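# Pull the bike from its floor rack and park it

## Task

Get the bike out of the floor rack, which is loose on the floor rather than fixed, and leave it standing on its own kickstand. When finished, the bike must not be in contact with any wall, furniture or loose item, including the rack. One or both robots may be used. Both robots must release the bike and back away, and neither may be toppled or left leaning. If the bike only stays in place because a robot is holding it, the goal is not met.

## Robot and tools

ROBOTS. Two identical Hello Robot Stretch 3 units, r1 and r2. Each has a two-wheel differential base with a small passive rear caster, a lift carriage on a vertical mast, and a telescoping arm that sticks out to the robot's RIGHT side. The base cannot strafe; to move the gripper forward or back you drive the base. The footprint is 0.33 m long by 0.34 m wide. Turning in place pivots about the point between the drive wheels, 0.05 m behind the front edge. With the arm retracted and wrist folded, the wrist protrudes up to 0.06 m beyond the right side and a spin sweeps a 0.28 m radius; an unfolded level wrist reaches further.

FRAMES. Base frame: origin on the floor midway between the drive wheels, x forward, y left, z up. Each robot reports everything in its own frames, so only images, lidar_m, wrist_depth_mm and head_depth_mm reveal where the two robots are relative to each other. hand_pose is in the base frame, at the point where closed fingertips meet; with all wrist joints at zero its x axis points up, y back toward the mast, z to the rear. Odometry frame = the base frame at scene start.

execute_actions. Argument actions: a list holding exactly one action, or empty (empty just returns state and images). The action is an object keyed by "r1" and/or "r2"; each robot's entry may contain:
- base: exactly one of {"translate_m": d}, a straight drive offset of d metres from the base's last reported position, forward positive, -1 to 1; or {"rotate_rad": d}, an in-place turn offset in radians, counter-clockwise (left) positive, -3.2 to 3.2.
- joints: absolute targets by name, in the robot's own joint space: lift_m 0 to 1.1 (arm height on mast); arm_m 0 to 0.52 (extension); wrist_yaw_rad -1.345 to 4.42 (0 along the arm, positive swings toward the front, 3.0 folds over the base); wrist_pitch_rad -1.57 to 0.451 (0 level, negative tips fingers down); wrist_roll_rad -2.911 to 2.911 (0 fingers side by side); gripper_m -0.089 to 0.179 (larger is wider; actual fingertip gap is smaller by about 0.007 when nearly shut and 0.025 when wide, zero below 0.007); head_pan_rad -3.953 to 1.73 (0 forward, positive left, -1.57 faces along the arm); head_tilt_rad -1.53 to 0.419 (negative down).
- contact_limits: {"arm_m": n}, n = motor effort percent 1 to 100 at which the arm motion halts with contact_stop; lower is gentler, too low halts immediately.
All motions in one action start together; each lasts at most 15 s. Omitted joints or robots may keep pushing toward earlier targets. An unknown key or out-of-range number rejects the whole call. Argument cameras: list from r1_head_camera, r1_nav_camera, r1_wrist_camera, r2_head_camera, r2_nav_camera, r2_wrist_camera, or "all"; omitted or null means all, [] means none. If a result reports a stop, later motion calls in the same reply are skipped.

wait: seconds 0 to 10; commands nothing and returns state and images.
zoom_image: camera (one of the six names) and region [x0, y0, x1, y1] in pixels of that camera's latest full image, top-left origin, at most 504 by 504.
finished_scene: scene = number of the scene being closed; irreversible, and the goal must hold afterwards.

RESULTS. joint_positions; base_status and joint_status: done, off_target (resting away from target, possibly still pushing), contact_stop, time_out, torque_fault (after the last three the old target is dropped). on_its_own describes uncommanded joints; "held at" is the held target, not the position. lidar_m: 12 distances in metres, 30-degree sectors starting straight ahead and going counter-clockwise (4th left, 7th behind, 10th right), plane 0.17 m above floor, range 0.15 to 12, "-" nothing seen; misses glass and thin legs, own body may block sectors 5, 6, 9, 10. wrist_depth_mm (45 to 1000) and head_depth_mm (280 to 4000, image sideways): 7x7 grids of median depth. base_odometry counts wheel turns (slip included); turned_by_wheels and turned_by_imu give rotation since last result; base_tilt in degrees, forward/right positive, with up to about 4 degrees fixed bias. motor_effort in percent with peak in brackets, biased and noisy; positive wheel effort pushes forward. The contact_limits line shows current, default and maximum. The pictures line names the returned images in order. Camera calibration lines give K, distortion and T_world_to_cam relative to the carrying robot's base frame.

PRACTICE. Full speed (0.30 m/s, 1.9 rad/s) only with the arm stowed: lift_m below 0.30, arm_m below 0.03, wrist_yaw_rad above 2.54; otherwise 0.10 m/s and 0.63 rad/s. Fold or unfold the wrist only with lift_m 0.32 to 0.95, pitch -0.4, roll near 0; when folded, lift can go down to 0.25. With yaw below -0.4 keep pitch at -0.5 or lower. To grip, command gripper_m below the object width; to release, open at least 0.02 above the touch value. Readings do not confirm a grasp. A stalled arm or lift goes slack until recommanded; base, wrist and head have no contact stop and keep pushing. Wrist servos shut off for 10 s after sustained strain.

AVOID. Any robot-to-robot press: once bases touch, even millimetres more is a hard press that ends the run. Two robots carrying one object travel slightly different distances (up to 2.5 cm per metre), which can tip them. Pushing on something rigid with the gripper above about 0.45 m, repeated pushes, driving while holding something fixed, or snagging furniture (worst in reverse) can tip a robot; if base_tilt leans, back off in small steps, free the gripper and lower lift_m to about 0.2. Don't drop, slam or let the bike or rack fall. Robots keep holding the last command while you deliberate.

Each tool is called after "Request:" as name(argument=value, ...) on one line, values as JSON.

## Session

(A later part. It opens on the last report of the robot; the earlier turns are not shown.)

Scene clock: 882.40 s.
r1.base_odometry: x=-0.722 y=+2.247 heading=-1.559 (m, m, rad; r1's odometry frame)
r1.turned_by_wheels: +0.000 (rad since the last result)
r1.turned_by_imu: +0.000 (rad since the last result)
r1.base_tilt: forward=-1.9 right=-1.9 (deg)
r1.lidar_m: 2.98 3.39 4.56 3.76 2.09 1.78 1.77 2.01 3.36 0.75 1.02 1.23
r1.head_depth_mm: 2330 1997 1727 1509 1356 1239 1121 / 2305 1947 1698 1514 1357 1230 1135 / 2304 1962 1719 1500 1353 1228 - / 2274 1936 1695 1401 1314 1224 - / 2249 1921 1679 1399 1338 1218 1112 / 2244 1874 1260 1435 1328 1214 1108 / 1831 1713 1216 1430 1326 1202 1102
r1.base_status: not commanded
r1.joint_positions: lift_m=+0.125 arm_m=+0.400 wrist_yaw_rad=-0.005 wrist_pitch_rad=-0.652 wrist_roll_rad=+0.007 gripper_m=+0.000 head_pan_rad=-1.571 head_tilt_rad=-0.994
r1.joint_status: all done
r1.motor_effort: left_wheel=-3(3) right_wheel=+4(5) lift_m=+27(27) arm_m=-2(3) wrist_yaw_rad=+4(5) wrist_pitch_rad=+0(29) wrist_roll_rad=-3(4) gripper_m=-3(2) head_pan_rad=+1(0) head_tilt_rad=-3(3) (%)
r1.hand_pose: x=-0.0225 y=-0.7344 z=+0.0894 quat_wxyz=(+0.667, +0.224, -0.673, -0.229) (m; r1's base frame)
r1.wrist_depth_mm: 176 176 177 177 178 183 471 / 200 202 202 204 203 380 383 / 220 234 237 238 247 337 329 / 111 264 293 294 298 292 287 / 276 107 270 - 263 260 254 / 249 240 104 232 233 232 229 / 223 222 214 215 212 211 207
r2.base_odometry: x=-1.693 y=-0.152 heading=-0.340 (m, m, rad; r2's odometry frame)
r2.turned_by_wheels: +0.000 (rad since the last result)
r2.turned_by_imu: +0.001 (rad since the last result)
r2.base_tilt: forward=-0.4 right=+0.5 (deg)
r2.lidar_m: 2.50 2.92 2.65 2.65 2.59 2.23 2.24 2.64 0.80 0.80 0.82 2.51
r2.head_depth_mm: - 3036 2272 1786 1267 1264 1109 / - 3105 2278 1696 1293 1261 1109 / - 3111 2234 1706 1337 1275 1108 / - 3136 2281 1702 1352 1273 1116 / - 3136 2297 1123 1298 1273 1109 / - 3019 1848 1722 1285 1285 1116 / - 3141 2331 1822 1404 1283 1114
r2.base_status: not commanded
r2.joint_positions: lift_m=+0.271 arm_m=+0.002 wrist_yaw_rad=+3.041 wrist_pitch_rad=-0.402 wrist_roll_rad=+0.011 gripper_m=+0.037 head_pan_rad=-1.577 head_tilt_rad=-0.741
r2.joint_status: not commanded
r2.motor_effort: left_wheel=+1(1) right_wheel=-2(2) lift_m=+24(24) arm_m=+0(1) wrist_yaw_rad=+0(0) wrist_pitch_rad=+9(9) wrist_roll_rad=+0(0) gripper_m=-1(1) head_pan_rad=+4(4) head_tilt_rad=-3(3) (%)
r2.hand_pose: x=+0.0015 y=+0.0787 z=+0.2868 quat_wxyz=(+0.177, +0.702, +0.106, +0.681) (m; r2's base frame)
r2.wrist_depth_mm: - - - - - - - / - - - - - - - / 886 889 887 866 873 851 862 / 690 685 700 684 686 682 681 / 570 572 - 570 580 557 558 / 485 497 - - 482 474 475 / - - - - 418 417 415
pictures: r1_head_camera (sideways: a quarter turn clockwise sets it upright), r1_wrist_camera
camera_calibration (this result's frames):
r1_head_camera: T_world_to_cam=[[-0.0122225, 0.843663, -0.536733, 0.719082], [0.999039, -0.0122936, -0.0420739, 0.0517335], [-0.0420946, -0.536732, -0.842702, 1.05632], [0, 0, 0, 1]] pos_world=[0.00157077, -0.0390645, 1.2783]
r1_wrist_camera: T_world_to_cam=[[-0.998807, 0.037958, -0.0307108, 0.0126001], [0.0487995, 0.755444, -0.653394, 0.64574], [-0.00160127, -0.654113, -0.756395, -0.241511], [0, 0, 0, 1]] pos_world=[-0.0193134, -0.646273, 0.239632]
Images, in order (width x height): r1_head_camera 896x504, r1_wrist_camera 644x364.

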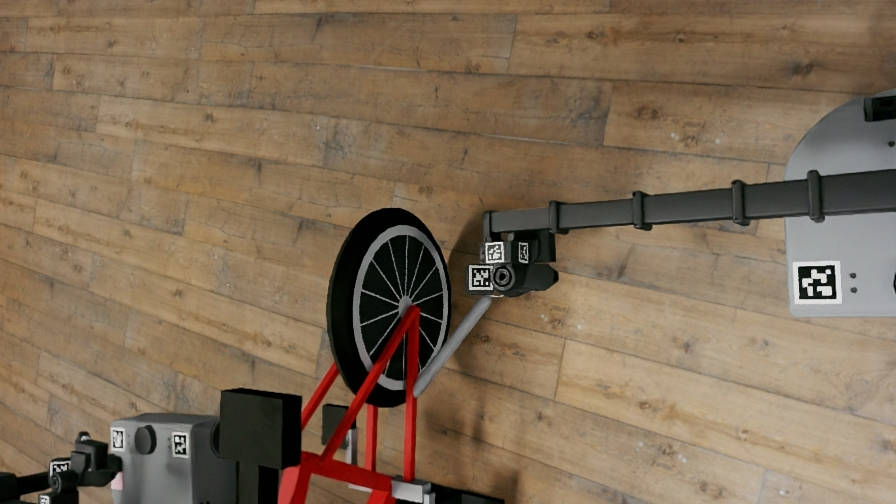

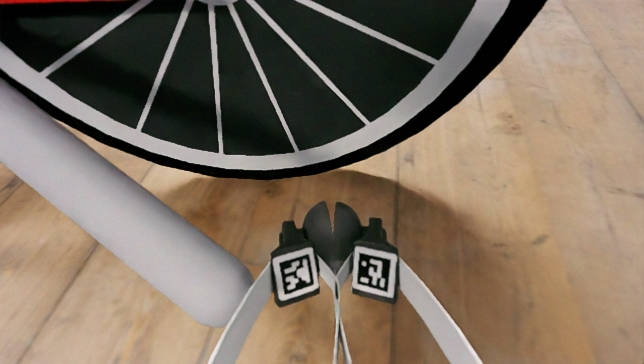

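Request:
execute_actions(actions=[{"r1":{"joints":{"wrist_pitch_rad":-0.8,"arm_m":0.41}}}], cameras=[])

Request:
execute_actions(actions=[{"r1":{"base":{"translate_m":0.08}}}], cameras=["r1_head_camera","r1_wrist_camera"])

Scene clock: 893.40 s.
r1.base_odometry: x=-0.722 y=+2.247 heading=-1.558 (m, m, rad; r1's odometry frame)
r1.turned_by_wheels: +0.000 (rad since the last result)
r1.turned_by_imu: +0.001 (rad since the last result)
r1.base_tilt: forward=-1.9 right=-1.8 (deg)
r1.lidar_m: 2.98 3.41 4.57 3.78 2.09 1.77 1.77 2.02 3.36 0.83 1.02 1.23
r1.head_depth_mm: 2353 1967 1714 1516 1357 1239 1128 / 2305 1969 1709 1527 1360 1227 1133 / 2314 1955 1700 1507 1354 1220 - / 2285 1960 1706 1396 1331 1225 - / 2255 1936 1692 1410 1336 1209 1106 / 2268 1889 1255 1439 1330 1207 1107 / 1813 1717 1181 1426 1330 1202 1099
r1.base_status: not commanded
r1.joint_positions: lift_m=+0.125 arm_m=+0.410 wrist_yaw_rad=-0.003 wrist_pitch_rad=-0.807 wrist_roll_rad=+0.006 gripper_m=+0.000 head_pan_rad=-1.571 head_tilt_rad=-0.994
r1.joint_status: all done
r1.motor_effort: left_wheel=+2(3) right_wheel=-2(5) lift_m=+27(27) arm_m=+3(1) wrist_yaw_rad=+3(5) wrist_pitch_rad=+3(5) wrist_roll_rad=-3(3) gripper_m=-2(2) head_pan_rad=+0(1) head_tilt_rad=-3(3) (%)
r1.hand_pose: x=-0.0221 y=-0.7145 z=+0.0623 quat_wxyz=(+0.648, +0.276, -0.652, -0.280) (m; r1's base frame)
r1.wrist_depth_mm: 191 192 192 192 194 339 341 / 323 225 225 226 296 303 298 / 294 290 280 277 278 274 268 / 266 261 259 254 249 245 243 / 239 239 235 - 228 224 222 / 219 219 215 206 209 208 205 / 203 200 198 196 194 192 190
r2.base_odometry: x=-1.693 y=-0.152 heading=-0.340 (m, m, rad; r2's odometry frame)
r2.turned_by_wheels: +0.000 (rad since the last result)
r2.turned_by_imu: +0.001 (rad since the last result)
r2.base_tilt: forward=-0.4 right=+0.4 (deg)
r2.lidar_m: 2.51 2.93 2.65 2.66 2.59 2.23 2.24 2.63 0.80 0.80 0.82 2.51
r2.head_depth_mm: - 3054 2281 1791 1261 1265 1111 / - 3084 2245 1681 1287 1272 1113 / - 3133 2287 1710 1343 1270 1106 / - 3129 2307 1764 1330 1274 1114 / - 3134 2290 1241 1294 1279 1117 / - 2969 1841 1726 1279 1277 1115 / - 3144 2274 1761 1406 1286 1118
r2.base_status: not commanded
r2.joint_positions: lift_m=+0.271 arm_m=+0.002 wrist_yaw_rad=+3.041 wrist_pitch_rad=-0.402 wrist_roll_rad=+0.011 gripper_m=+0.037 head_pan_rad=-1.577 head_tilt_rad=-0.741
r2.joint_status: not commanded
r2.motor_effort: left_wheel=+1(1) right_wheel=-2(2) lift_m=+23(24) arm_m=+0(1) wrist_yaw_rad=-1(0) wrist_pitch_rad=+9(9) wrist_roll_rad=+0(0) gripper_m=-1(1) head_pan_rad=+4(4) head_tilt_rad=-3(3) (%)
r2.hand_pose: x=+0.0015 y=+0.0787 z=+0.2868 quat_wxyz=(+0.177, +0.702, +0.106, +0.681) (m; r2's base frame)
r2.wrist_depth_mm: - - - - - - - / - - - - - - - / 893 891 871 869 870 855 857 / 682 684 706 681 697 684 676 / 571 565 - 561 567 568 559 / 483 499 - - 483 480 476 / - - - - 414 415 412
pictures: none
No camera images: the call's "cameras" was empty. Leave "cameras" out to get every camera's image.

Scene clock: 895.30 s.
r1.base_odometry: x=-0.721 y=+2.167 heading=-1.558 (m, m, rad; r1's odometry frame)
r1.turned_by_wheels: +0.000 (rad since the last result)
r1.turned_by_imu: +0.000 (rad since the last result)
r1.base_tilt: forward=-2.0 right=-1.8 (deg)
r1.lidar_m: 2.90 3.30 4.55 3.96 2.19 1.86 1.85 2.11 0.86 0.83 0.98 2.90
r1.head_depth_mm: 2340 1961 1713 1526 1361 1233 1128 / 2314 1968 1720 1519 1352 1234 1135 / 2311 1969 1702 1468 1350 1222 - / 2295 1943 1694 1405 1321 1216 - / 2263 1929 1641 1420 1336 1212 1107 / 2228 1765 1176 1464 1323 1217 1101 / 1628 1719 1269 1397 1335 1210 1102
r1.base_status: done
r1.joint_positions: lift_m=+0.125 arm_m=+0.410 wrist_yaw_rad=-0.003 wrist_pitch_rad=-0.807 wrist_roll_rad=+0.006 gripper_m=+0.000 head_pan_rad=-1.571 head_tilt_rad=-0.994
r1.joint_status: not commanded
r1.motor_effort: left_wheel=+1(7) right_wheel=-2(4) lift_m=+27(28) arm_m=+2(2) wrist_yaw_rad=+3(3) wrist_pitch_rad=+2(2) wrist_roll_rad=-3(3) gripper_m=-2(1) head_pan_rad=+0(1) head_tilt_rad=-3(3) (%)
r1.hand_pose: x=-0.0221 y=-0.7145 z=+0.0623 quat_wxyz=(+0.648, +0.276, -0.652, -0.280) (m; r1's base frame)
r1.wrist_depth_mm: 383 192 193 195 195 195 323 / 332 323 229 231 231 291 298 / 296 289 286 276 274 271 267 / 264 263 258 253 252 247 243 / 241 237 235 - 229 225 222 / 220 217 216 205 209 206 204 / 203 201 199 196 193 192 189
r2.base_odometry: x=-1.693 y=-0.152 heading=-0.340 (m, m, rad; r2's odometry frame)
r2.turned_by_wheels: +0.000 (rad since the last result)
r2.turned_by_imu: +0.000 (rad since the last result)
r2.base_tilt: forward=-0.4 right=+0.4 (deg)
r2.lidar_m: 2.51 2.92 2.65 2.65 2.59 2.23 2.24 2.63 0.80 0.80 0.82 2.51
r2.head_depth_mm: - 3024 2283 1795 1261 1274 1106 / - 3057 2264 1689 1288 1271 1109 / - 3089 2265 1696 1340 1273 1111 / - 3106 2301 1692 1357 1278 1110 / - 3158 2115 1250 1295 1283 1114 / - 2987 1880 1724 1284 1283 1110 / - 3115 2307 1824 1402 1281 1117
r2.base_status: not commanded
r2.joint_positions: lift_m=+0.271 arm_m=+0.002 wrist_yaw_rad=+3.041 wrist_pitch_rad=-0.402 wrist_roll_rad=+0.011 gripper_m=+0.037 head_pan_rad=-1.577 head_tilt_rad=-0.741
r2.joint_status: not commanded
r2.motor_effort: left_wheel=+1(1) right_wheel=-2(2) lift_m=+23(24) arm_m=+0(1) wrist_yaw_rad=+0(0) wrist_pitch_rad=+9(9) wrist_roll_rad=+0(0) gripper_m=-1(1) head_pan_rad=+4(3) head_tilt_rad=-3(4) (%)
r2.hand_pose: x=+0.0015 y=+0.0787 z=+0.2868 quat_wxyz=(+0.177, +0.702, +0.106, +0.681) (m; r2's base frame)
r2.wrist_depth_mm: - - - - - - - / - - - - - - - / 878 868 866 871 845 861 867 / 697 678 701 686 683 679 682 / 570 570 - 567 569 560 558 / 482 492 - - 475 480 475 / - - - - 420 415 409
pictures: r1_head_camera (sideways: a quarter turn clockwise sets it upright), r1_wrist_camera
camera_calibration (this result's frames):
r1_head_camera: T_world_to_cam=[[-0.0122222, 0.843663, -0.536733, 0.719082], [0.999039, -0.012294, -0.0420738, 0.0517335], [-0.0420948, -0.536732, -0.842702, 1.05632], [0, 0, 0, 1]] pos_world=[0.00157076, -0.0390645, 1.2783]
r1_wrist_camera: T_world_to_cam=[[-0.998904, 0.0399594, -0.0243793, 0.0124194], [0.0468067, 0.847352, -0.528964, 0.67087], [-0.000479234, -0.529525, -0.848294, -0.154229], [0, 0, 0, 1]] pos_world=[-0.0190693, -0.650627, 0.224337]
Images, in order (width x height): r1_head_camera 896x504, r1_wrist_camera 644x364.

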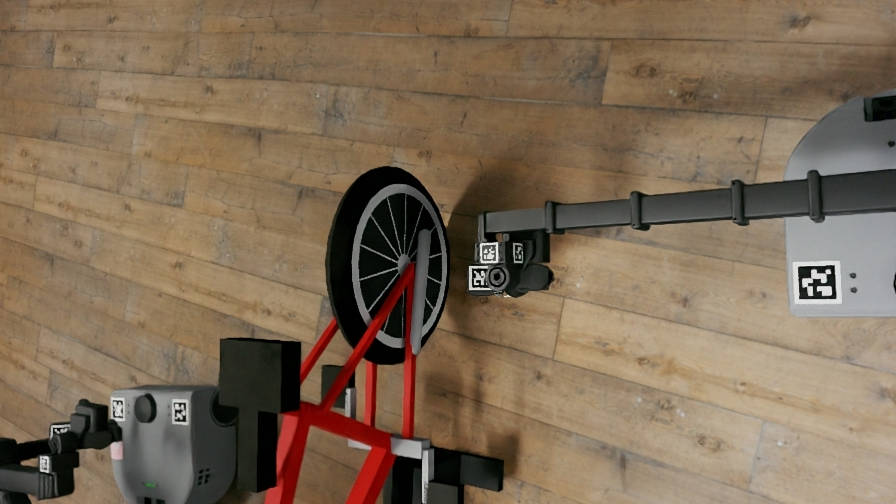

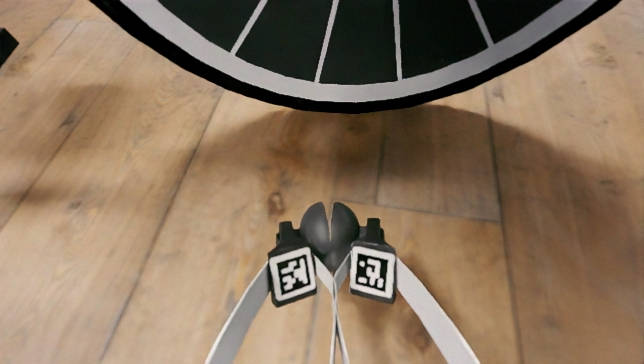

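Request:
execute_actions(actions=[{"r1":{"base":{"translate_m":-0.08},"joints":{"arm_m":0.33,"wrist_pitch_rad":0.0}}}], cameras=[])

Request:
execute_actions(actions=[{"r1":{"joints":{"arm_m":0.405}}}], cameras=[])

Request:
execute_actions(actions=[{"r1":{"joints":{"wrist_pitch_rad":-0.45}}}], cameras=["r1_head_camera","r1_wrist_camera"])

Request:
execute_actions(actions=[], cameras=["r1_head_camera","r1_wrist_camera"])

Scene clock: 911.47 s.
r1.base_odometry: x=-0.722 y=+2.247 heading=-1.558 (m, m, rad; r1's odometry frame)
r1.turned_by_wheels: +0.000 (rad since the last result)
r1.turned_by_imu: +0.002 (rad since the last result)
r1.base_tilt: forward=-2.0 right=-1.8 (deg)
r1.lidar_m: 2.98 3.39 4.56 3.78 2.10 1.78 1.77 2.02 3.38 0.83 1.02 1.23
r1.head_depth_mm: 2350 1966 1715 1517 1358 1237 1124 / 2313 2003 1711 1516 1347 1227 1142 / 2317 1951 1711 1486 1359 1224 - / 2271 1943 1683 1426 1306 1218 - / 2250 1905 1669 1414 1331 1212 1116 / 2252 1885 1260 1430 1332 1210 1102 / 1839 1718 1175 1435 1327 1210 1099
r1.base_status: done
r1.joint_positions: lift_m=+0.125 arm_m=+0.330 wrist_yaw_rad=+0.003 wrist_pitch_rad=-0.028 wrist_roll_rad=+0.006 gripper_m=+0.000 head_pan_rad=-1.571 head_tilt_rad=-0.994
r1.joint_status: all done
r1.motor_effort: left_wheel=+2(5) right_wheel=-1(14) lift_m=+36(37) arm_m=-2(4) wrist_yaw_rad=-3(10) wrist_pitch_rad=+10(66) wrist_roll_rad=-2(3) gripper_m=-2(3) head_pan_rad=+0(0) head_tilt_rad=-3(3) (%)
r1.hand_pose: x=-0.0208 y=-0.7308 z=+0.2325 quat_wxyz=(+0.705, +0.011, -0.709, -0.009) (m; r1's base frame)
r1.wrist_depth_mm: - - 240 238 - - - / - 251 245 242 244 - - / - 253 256 251 250 - - / - 270 263 262 259 911 972 / 347 266 247 - 273 615 635 / 578 295 293 291 284 487 476 / 447 412 307 304 301 391 383
r2.base_odometry: x=-1.693 y=-0.152 heading=-0.340 (m, m, rad; r2's odometry frame)
r2.turned_by_wheels: +0.000 (rad since the last result)
r2.turned_by_imu: +0.001 (rad since the last result)
r2.base_tilt: forward=-0.3 right=+0.5 (deg)
r2.lidar_m: 2.51 2.93 2.65 2.65 2.59 2.23 2.24 2.63 0.80 0.80 0.82 2.51
r2.head_depth_mm: - 3058 2278 1793 1259 1266 1112 / - 3080 2273 1691 1286 1268 1110 / - 3090 2287 1701 1344 1271 1112 / - 3088 2299 1757 1328 1273 1115 / - 3151 2301 1241 1294 1281 1112 / - 3060 1845 1728 1277 1287 1117 / - 3153 2315 1835 1409 1288 1122
r2.base_status: not commanded
r2.joint_positions: lift_m=+0.271 arm_m=+0.002 wrist_yaw_rad=+3.041 wrist_pitch_rad=-0.402 wrist_roll_rad=+0.011 gripper_m=+0.037 head_pan_rad=-1.577 head_tilt_rad=-0.741
r2.joint_status: not commanded
r2.motor_effort: left_wheel=+1(1) right_wheel=-2(2) lift_m=+24(24) arm_m=+0(1) wrist_yaw_rad=+0(1) wrist_pitch_rad=+9(9) wrist_roll_rad=+0(1) gripper_m=+0(1) head_pan_rad=+4(4) head_tilt_rad=-3(4) (%)
r2.hand_pose: x=+0.0015 y=+0.0787 z=+0.2868 quat_wxyz=(+0.177, +0.702, +0.106, +0.681) (m; r2's base frame)
r2.wrist_depth_mm: - - - - - - - / - - - - - - - / 888 889 888 876 858 859 852 / 692 714 707 684 674 684 672 / 574 570 - 565 580 561 555 / 485 499 - - 482 478 483 / - - - - 413 415 414
pictures: none
No camera images: the call's "cameras" was empty. Leave "cameras" out to get every camera's image.

Scene clock: 913.20 s.
r1.base_odometry: x=-0.722 y=+2.247 heading=-1.558 (m, m, rad; r1's odometry frame)
r1.turned_by_wheels: +0.000 (rad since the last result)
r1.turned_by_imu: +0.000 (rad since the last result)
r1.base_tilt: forward=-1.9 right=-1.8 (deg)
r1.lidar_m: 2.98 3.39 4.55 3.76 2.10 1.78 1.78 2.02 3.38 0.82 1.02 1.23
r1.head_depth_mm: 2363 2000 1715 1534 1366 1238 1122 / 2282 1972 1698 1514 1353 1234 1142 / 2297 1942 1698 1506 1358 1226 - / 2267 1963 1702 1390 1324 1218 - / 2253 1925 1694 1425 1343 1224 1107 / 2251 1875 1344 1442 1322 1206 1109 / 1813 1719 1171 1434 1330 1202 1102
r1.base_status: not commanded
r1.joint_positions: lift_m=+0.125 arm_m=+0.405 wrist_yaw_rad=+0.003 wrist_pitch_rad=-0.027 wrist_roll_rad=+0.006 gripper_m=+0.000 head_pan_rad=-1.571 head_tilt_rad=-0.994
r1.joint_status: all done
r1.motor_effort: left_wheel=+2(2) right_wheel=-2(1) lift_m=+36(36) arm_m=+3(6) wrist_yaw_rad=-2(3) wrist_pitch_rad=+10(11) wrist_roll_rad=-2(3) gripper_m=-2(1) head_pan_rad=+0(0) head_tilt_rad=-3(3) (%)
r1.hand_pose: x=-0.0208 y=-0.8052 z=+0.2327 quat_wxyz=(+0.705, +0.011, -0.709, -0.009) (m; r1's base frame)
r1.wrist_depth_mm: - 168 167 164 167 - - / 179 174 172 170 169 - - / 173 182 179 177 175 178 - / 191 186 187 185 184 183 951 / 201 197 194 - 191 191 641 / 192 190 176 157 201 201 486 / 197 164 155 149 212 213 379
r2.base_odometry: x=-1.693 y=-0.152 heading=-0.340 (m, m, rad; r2's odometry frame)
r2.turned_by_wheels: +0.000 (rad since the last result)
r2.turned_by_imu: +0.000 (rad since the last result)
r2.base_tilt: forward=-0.3 right=+0.5 (deg)
r2.lidar_m: 2.51 2.93 2.65 2.65 2.59 2.23 2.24 2.63 0.80 0.80 0.82 2.50
r2.head_depth_mm: - 3080 2252 1808 1266 1272 1106 / - 3038 2302 1708 1280 1268 1110 / - 3146 2282 1695 1339 1272 1113 / - 3113 2283 1770 1324 1272 1117 / - 3164 2305 1238 1302 1280 1117 / - 3032 1879 1505 1276 1288 1111 / - 3190 2333 1775 1396 1298 1124
r2.base_status: not commanded
r2.joint_positions: lift_m=+0.271 arm_m=+0.002 wrist_yaw_rad=+3.041 wrist_pitch_rad=-0.402 wrist_roll_rad=+0.011 gripper_m=+0.037 head_pan_rad=-1.577 head_tilt_rad=-0.741
r2.joint_status: not commanded
r2.motor_effort: left_wheel=+1(1) right_wheel=-2(2) lift_m=+23(24) arm_m=-1(0) wrist_yaw_rad=-1(0) wrist_pitch_rad=+9(9) wrist_roll_rad=+0(0) gripper_m=+0(1) head_pan_rad=+4(4) head_tilt_rad=-3(3) (%)
r2.hand_pose: x=+0.0015 y=+0.0787 z=+0.2868 quat_wxyz=(+0.177, +0.702, +0.106, +0.681) (m; r2's base frame)
r2.wrist_depth_mm: - - - - - - - / - - - - - - - / 879 887 867 864 870 851 861 / 696 692 716 682 678 683 677 / 574 571 - 560 577 565 563 / 485 500 - - 479 478 478 / - - - - 415 419 415
pictures: none
No camera images: the call's "cameras" was empty. Leave "cameras" out to get every camera's image.

Scene clock: 914.57 s.
r1.base_odometry: x=-0.722 y=+2.247 heading=-1.558 (m, m, rad; r1's odometry frame)
r1.turned_by_wheels: +0.000 (rad since the last result)
r1.turned_by_imu: +0.000 (rad since the last result)
r1.base_tilt: forward=-2.0 right=-1.9 (deg)
r1.lidar_m: 2.99 3.39 4.57 3.78 2.10 1.78 1.78 2.01 3.38 0.74 1.02 1.23
r1.head_depth_mm: 2322 1974 1723 1524 1358 1240 1134 / 2309 1968 1707 1518 1359 1220 1136 / 2303 1942 1698 1496 1347 1218 - / 2285 1938 1689 1397 1317 1221 - / 2286 1940 1684 1388 1351 1218 1110 / 2241 1877 1354 1441 1336 1211 1111 / 1822 1719 1209 1435 1329 1197 1110
r1.base_status: not commanded
r1.joint_positions: lift_m=+0.125 arm_m=+0.405 wrist_yaw_rad=-0.004 wrist_pitch_rad=-0.403 wrist_roll_rad=+0.008 gripper_m=+0.000 head_pan_rad=-1.571 head_tilt_rad=-0.994
r1.joint_status: all done
r1.motor_effort: left_wheel=+0(2) right_wheel=+0(5) lift_m=+29(37) arm_m=+1(2) wrist_yaw_rad=+4(4) wrist_pitch_rad=-19(56) wrist_roll_rad=-4(4) gripper_m=-2(2) head_pan_rad=+1(1) head_tilt_rad=-2(3) (%)
r1.hand_pose: x=-0.0224 y=-0.7761 z=+0.1413 quat_wxyz=(+0.690, +0.140, -0.696, -0.144) (m; r1's base frame)
r1.wrist_depth_mm: 135 154 157 157 156 156 975 / 173 151 169 172 171 171 686 / 167 163 183 191 190 195 509 / 205 215 214 213 213 386 406 / 134 138 245 - 241 345 338 / 327 124 125 292 296 293 289 / 280 272 114 256 260 256 250
r2.base_odometry: x=-1.693 y=-0.152 heading=-0.340 (m, m, rad; r2's odometry frame)
r2.turned_by_wheels: +0.000 (rad since the last result)
r2.turned_by_imu: +0.000 (rad since the last result)
r2.base_tilt: forward=-0.4 right=+0.5 (deg)
r2.lidar_m: 2.51 2.94 2.65 2.66 2.59 2.23 2.24 2.63 0.80 0.80 0.82 2.50
r2.head_depth_mm: - 3050 2234 1793 1273 1272 1107 / - 3100 2293 1690 1293 1272 1112 / - 3090 2281 1691 1346 1274 1109 / - 3074 2292 1726 1354 1272 1105 / - 3138 2306 1241 1295 1277 1117 / - 3028 1863 1669 1286 1282 1122 / - 3150 2329 1780 1404 1284 1117
r2.base_status: not commanded
r2.joint_positions: lift_m=+0.271 arm_m=+0.002 wrist_yaw_rad=+3.041 wrist_pitch_rad=-0.402 wrist_roll_rad=+0.011 gripper_m=+0.037 head_pan_rad=-1.577 head_tilt_rad=-0.741
r2.joint_status: not commanded
r2.motor_effort: left_wheel=+1(1) right_wheel=-3(2) lift_m=+23(24) arm_m=+0(1) wrist_yaw_rad=+0(1) wrist_pitch_rad=+9(9) wrist_roll_rad=+0(0) gripper_m=-1(1) head_pan_rad=+4(4) head_tilt_rad=-3(3) (%)
r2.hand_pose: x=+0.0015 y=+0.0787 z=+0.2868 quat_wxyz=(+0.177, +0.702, +0.106, +0.681) (m; r2's base frame)
r2.wrist_depth_mm: - - - - - - - / - - - - - - - / 886 884 865 858 854 869 862 / 689 684 697 680 675 670 673 / 568 571 - 567 571 567 561 / 486 499 - - 473 474 476 / - - - - 419 414 417
pictures: r1_head_camera (sideways: a quarter turn clockwise sets it upright), r1_wrist_camera
camera_calibration (this result's frames):
r1_head_camera: T_world_to_cam=[[-0.0122223, 0.843663, -0.536733, 0.719082], [0.999039, -0.0122939, -0.0420738, 0.0517335], [-0.0420947, -0.536732, -0.842702, 1.05632], [0, 0, 0, 1]] pos_world=[0.00157076, -0.0390645, 1.2783]
r1_wrist_camera: T_world_to_cam=[[-0.998856, 0.0284838, -0.0384082, 0.00957894], [0.0477967, 0.571032, -0.819535, 0.591554], [-0.00141117, -0.820433, -0.571741, -0.384692], [0, 0, 0, 1]] pos_world=[-0.0192492, -0.653684, 0.265223]
Images, in order (width x height): r1_head_camera 896x504, r1_wrist_camera 644x364.

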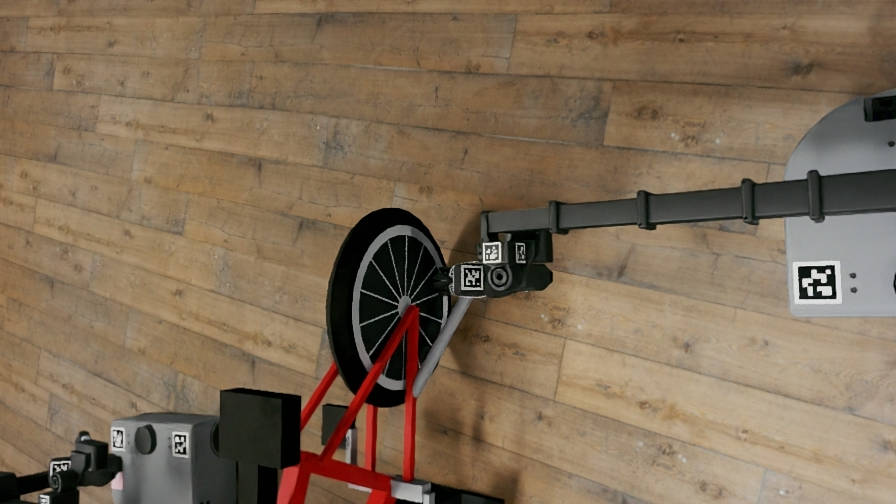

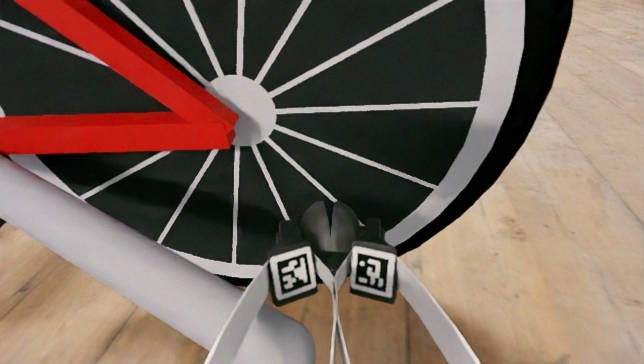

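Scene clock: 914.57 s.
r1.base_odometry: x=-0.722 y=+2.247 heading=-1.558 (m, m, rad; r1's odometry frame)
r1.turned_by_wheels: +0.000 (rad since the last result)
r1.turned_by_imu: +0.000 (rad since the last result)
r1.base_tilt: forward=-2.0 right=-1.9 (deg)
r1.lidar_m: 2.99 3.39 4.57 3.78 2.10 1.78 1.78 2.01 3.38 0.74 1.02 1.23
r1.head_depth_mm: 2322 1974 1723 1524 1358 1240 1134 / 2309 1968 1707 1518 1359 1220 1136 / 2303 1942 1698 1496 1347 1218 - / 2285 1938 1689 1397 1317 1221 - / 2286 1940 1684 1388 1351 1218 1110 / 2241 1877 1354 1441 1336 1211 1111 / 1822 1719 1209 1435 1329 1197 1110
r1.base_status: not commanded
r1.joint_positions: lift_m=+0.125 arm_m=+0.405 wrist_yaw_rad=-0.004 wrist_pitch_rad=-0.403 wrist_roll_rad=+0.008 gripper_m=+0.000 head_pan_rad=-1.571 head_tilt_rad=-0.994
r1.joint_status: all done
r1.motor_effort: left_wheel=+0(2) right_wheel=+0(5) lift_m=+29(37) arm_m=+1(2) wrist_yaw_rad=+4(4) wrist_pitch_rad=-19(56) wrist_roll_rad=-4(4) gripper_m=-2(2) head_pan_rad=+1(1) head_tilt_rad=-2(3) (%)
r1.hand_pose: x=-0.0224 y=-0.7761 z=+0.1413 quat_wxyz=(+0.690, +0.140, -0.696, -0.144) (m; r1's base frame)
r1.wrist_depth_mm: 135 154 157 157 156 156 975 / 173 151 169 172 171 171 686 / 167 163 183 191 190 195 509 / 205 215 214 213 213 386 406 / 134 138 245 - 241 345 338 / 327 124 125 292 296 293 289 / 280 272 114 256 260 256 250
r2.base_odometry: x=-1.693 y=-0.152 heading=-0.340 (m, m, rad; r2's odometry frame)
r2.turned_by_wheels: +0.000 (rad since the last result)
r2.turned_by_imu: +0.000 (rad since the last result)
r2.base_tilt: forward=-0.4 right=+0.5 (deg)
r2.lidar_m: 2.51 2.94 2.65 2.66 2.59 2.23 2.24 2.63 0.80 0.80 0.82 2.50
r2.head_depth_mm: - 3050 2234 1793 1273 1272 1107 / - 3100 2293 1690 1293 1272 1112 / - 3090 2281 1691 1346 1274 1109 / - 3074 2292 1726 1354 1272 1105 / - 3138 2306 1241 1295 1277 1117 / - 3028 1863 1669 1286 1282 1122 / - 3150 2329 1780 1404 1284 1117
r2.base_status: not commanded
r2.joint_positions: lift_m=+0.271 arm_m=+0.002 wrist_yaw_rad=+3.041 wrist_pitch_rad=-0.402 wrist_roll_rad=+0.011 gripper_m=+0.037 head_pan_rad=-1.577 head_tilt_rad=-0.741
r2.joint_status: not commanded
r2.motor_effort: left_wheel=+1(1) right_wheel=-3(2) lift_m=+23(24) arm_m=+0(1) wrist_yaw_rad=+0(1) wrist_pitch_rad=+9(9) wrist_roll_rad=+0(0) gripper_m=-1(1) head_pan_rad=+4(4) head_tilt_rad=-3(3) (%)
r2.hand_pose: x=+0.0015 y=+0.0787 z=+0.2868 quat_wxyz=(+0.177, +0.702, +0.106, +0.681) (m; r2's base frame)
r2.wrist_depth_mm: - - - - - - - / - - - - - - - / 886 884 865 858 854 869 862 / 689 684 697 680 675 670 673 / 568 571 - 567 571 567 561 / 486 499 - - 473 474 476 / - - - - 419 414 417
pictures: r1_head_camera (sideways: a quarter turn clockwise sets it upright), r1_wrist_camera
camera_calibration (this result's frames):
r1_head_camera: T_world_to_cam=[[-0.0122223, 0.843663, -0.536733, 0.719082], [0.999039, -0.0122939, -0.0420738, 0.0517335], [-0.0420947, -0.536732, -0.842702, 1.05632], [0, 0, 0, 1]] pos_world=[0.00157076, -0.0390645, 1.2783]
r1_wrist_camera: T_world_to_cam=[[-0.998856, 0.0284838, -0.0384082, 0.00957894], [0.0477967, 0.571032, -0.819535, 0.591554], [-0.00141117, -0.820433, -0.571741, -0.384692], [0, 0, 0, 1]] pos_world=[-0.0192492, -0.653684, 0.265223]
Images, in order (width x height): r1_head_camera 896x504, r1_wrist_camera 644x364.

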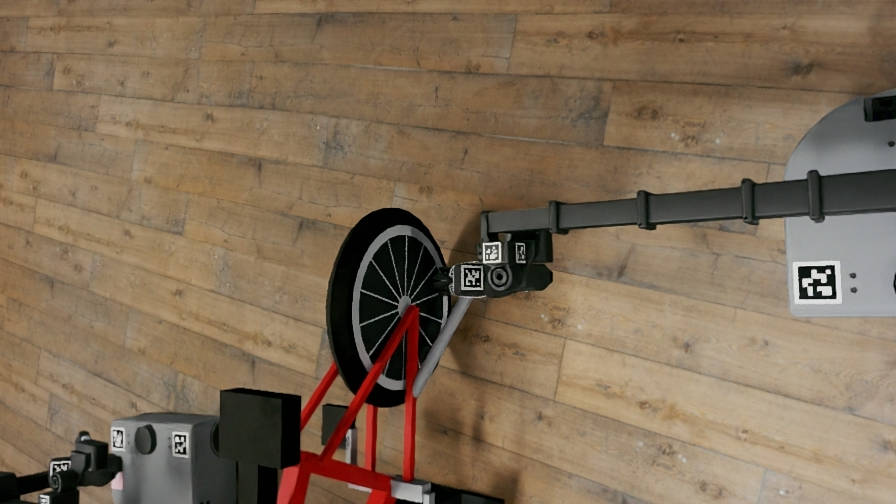

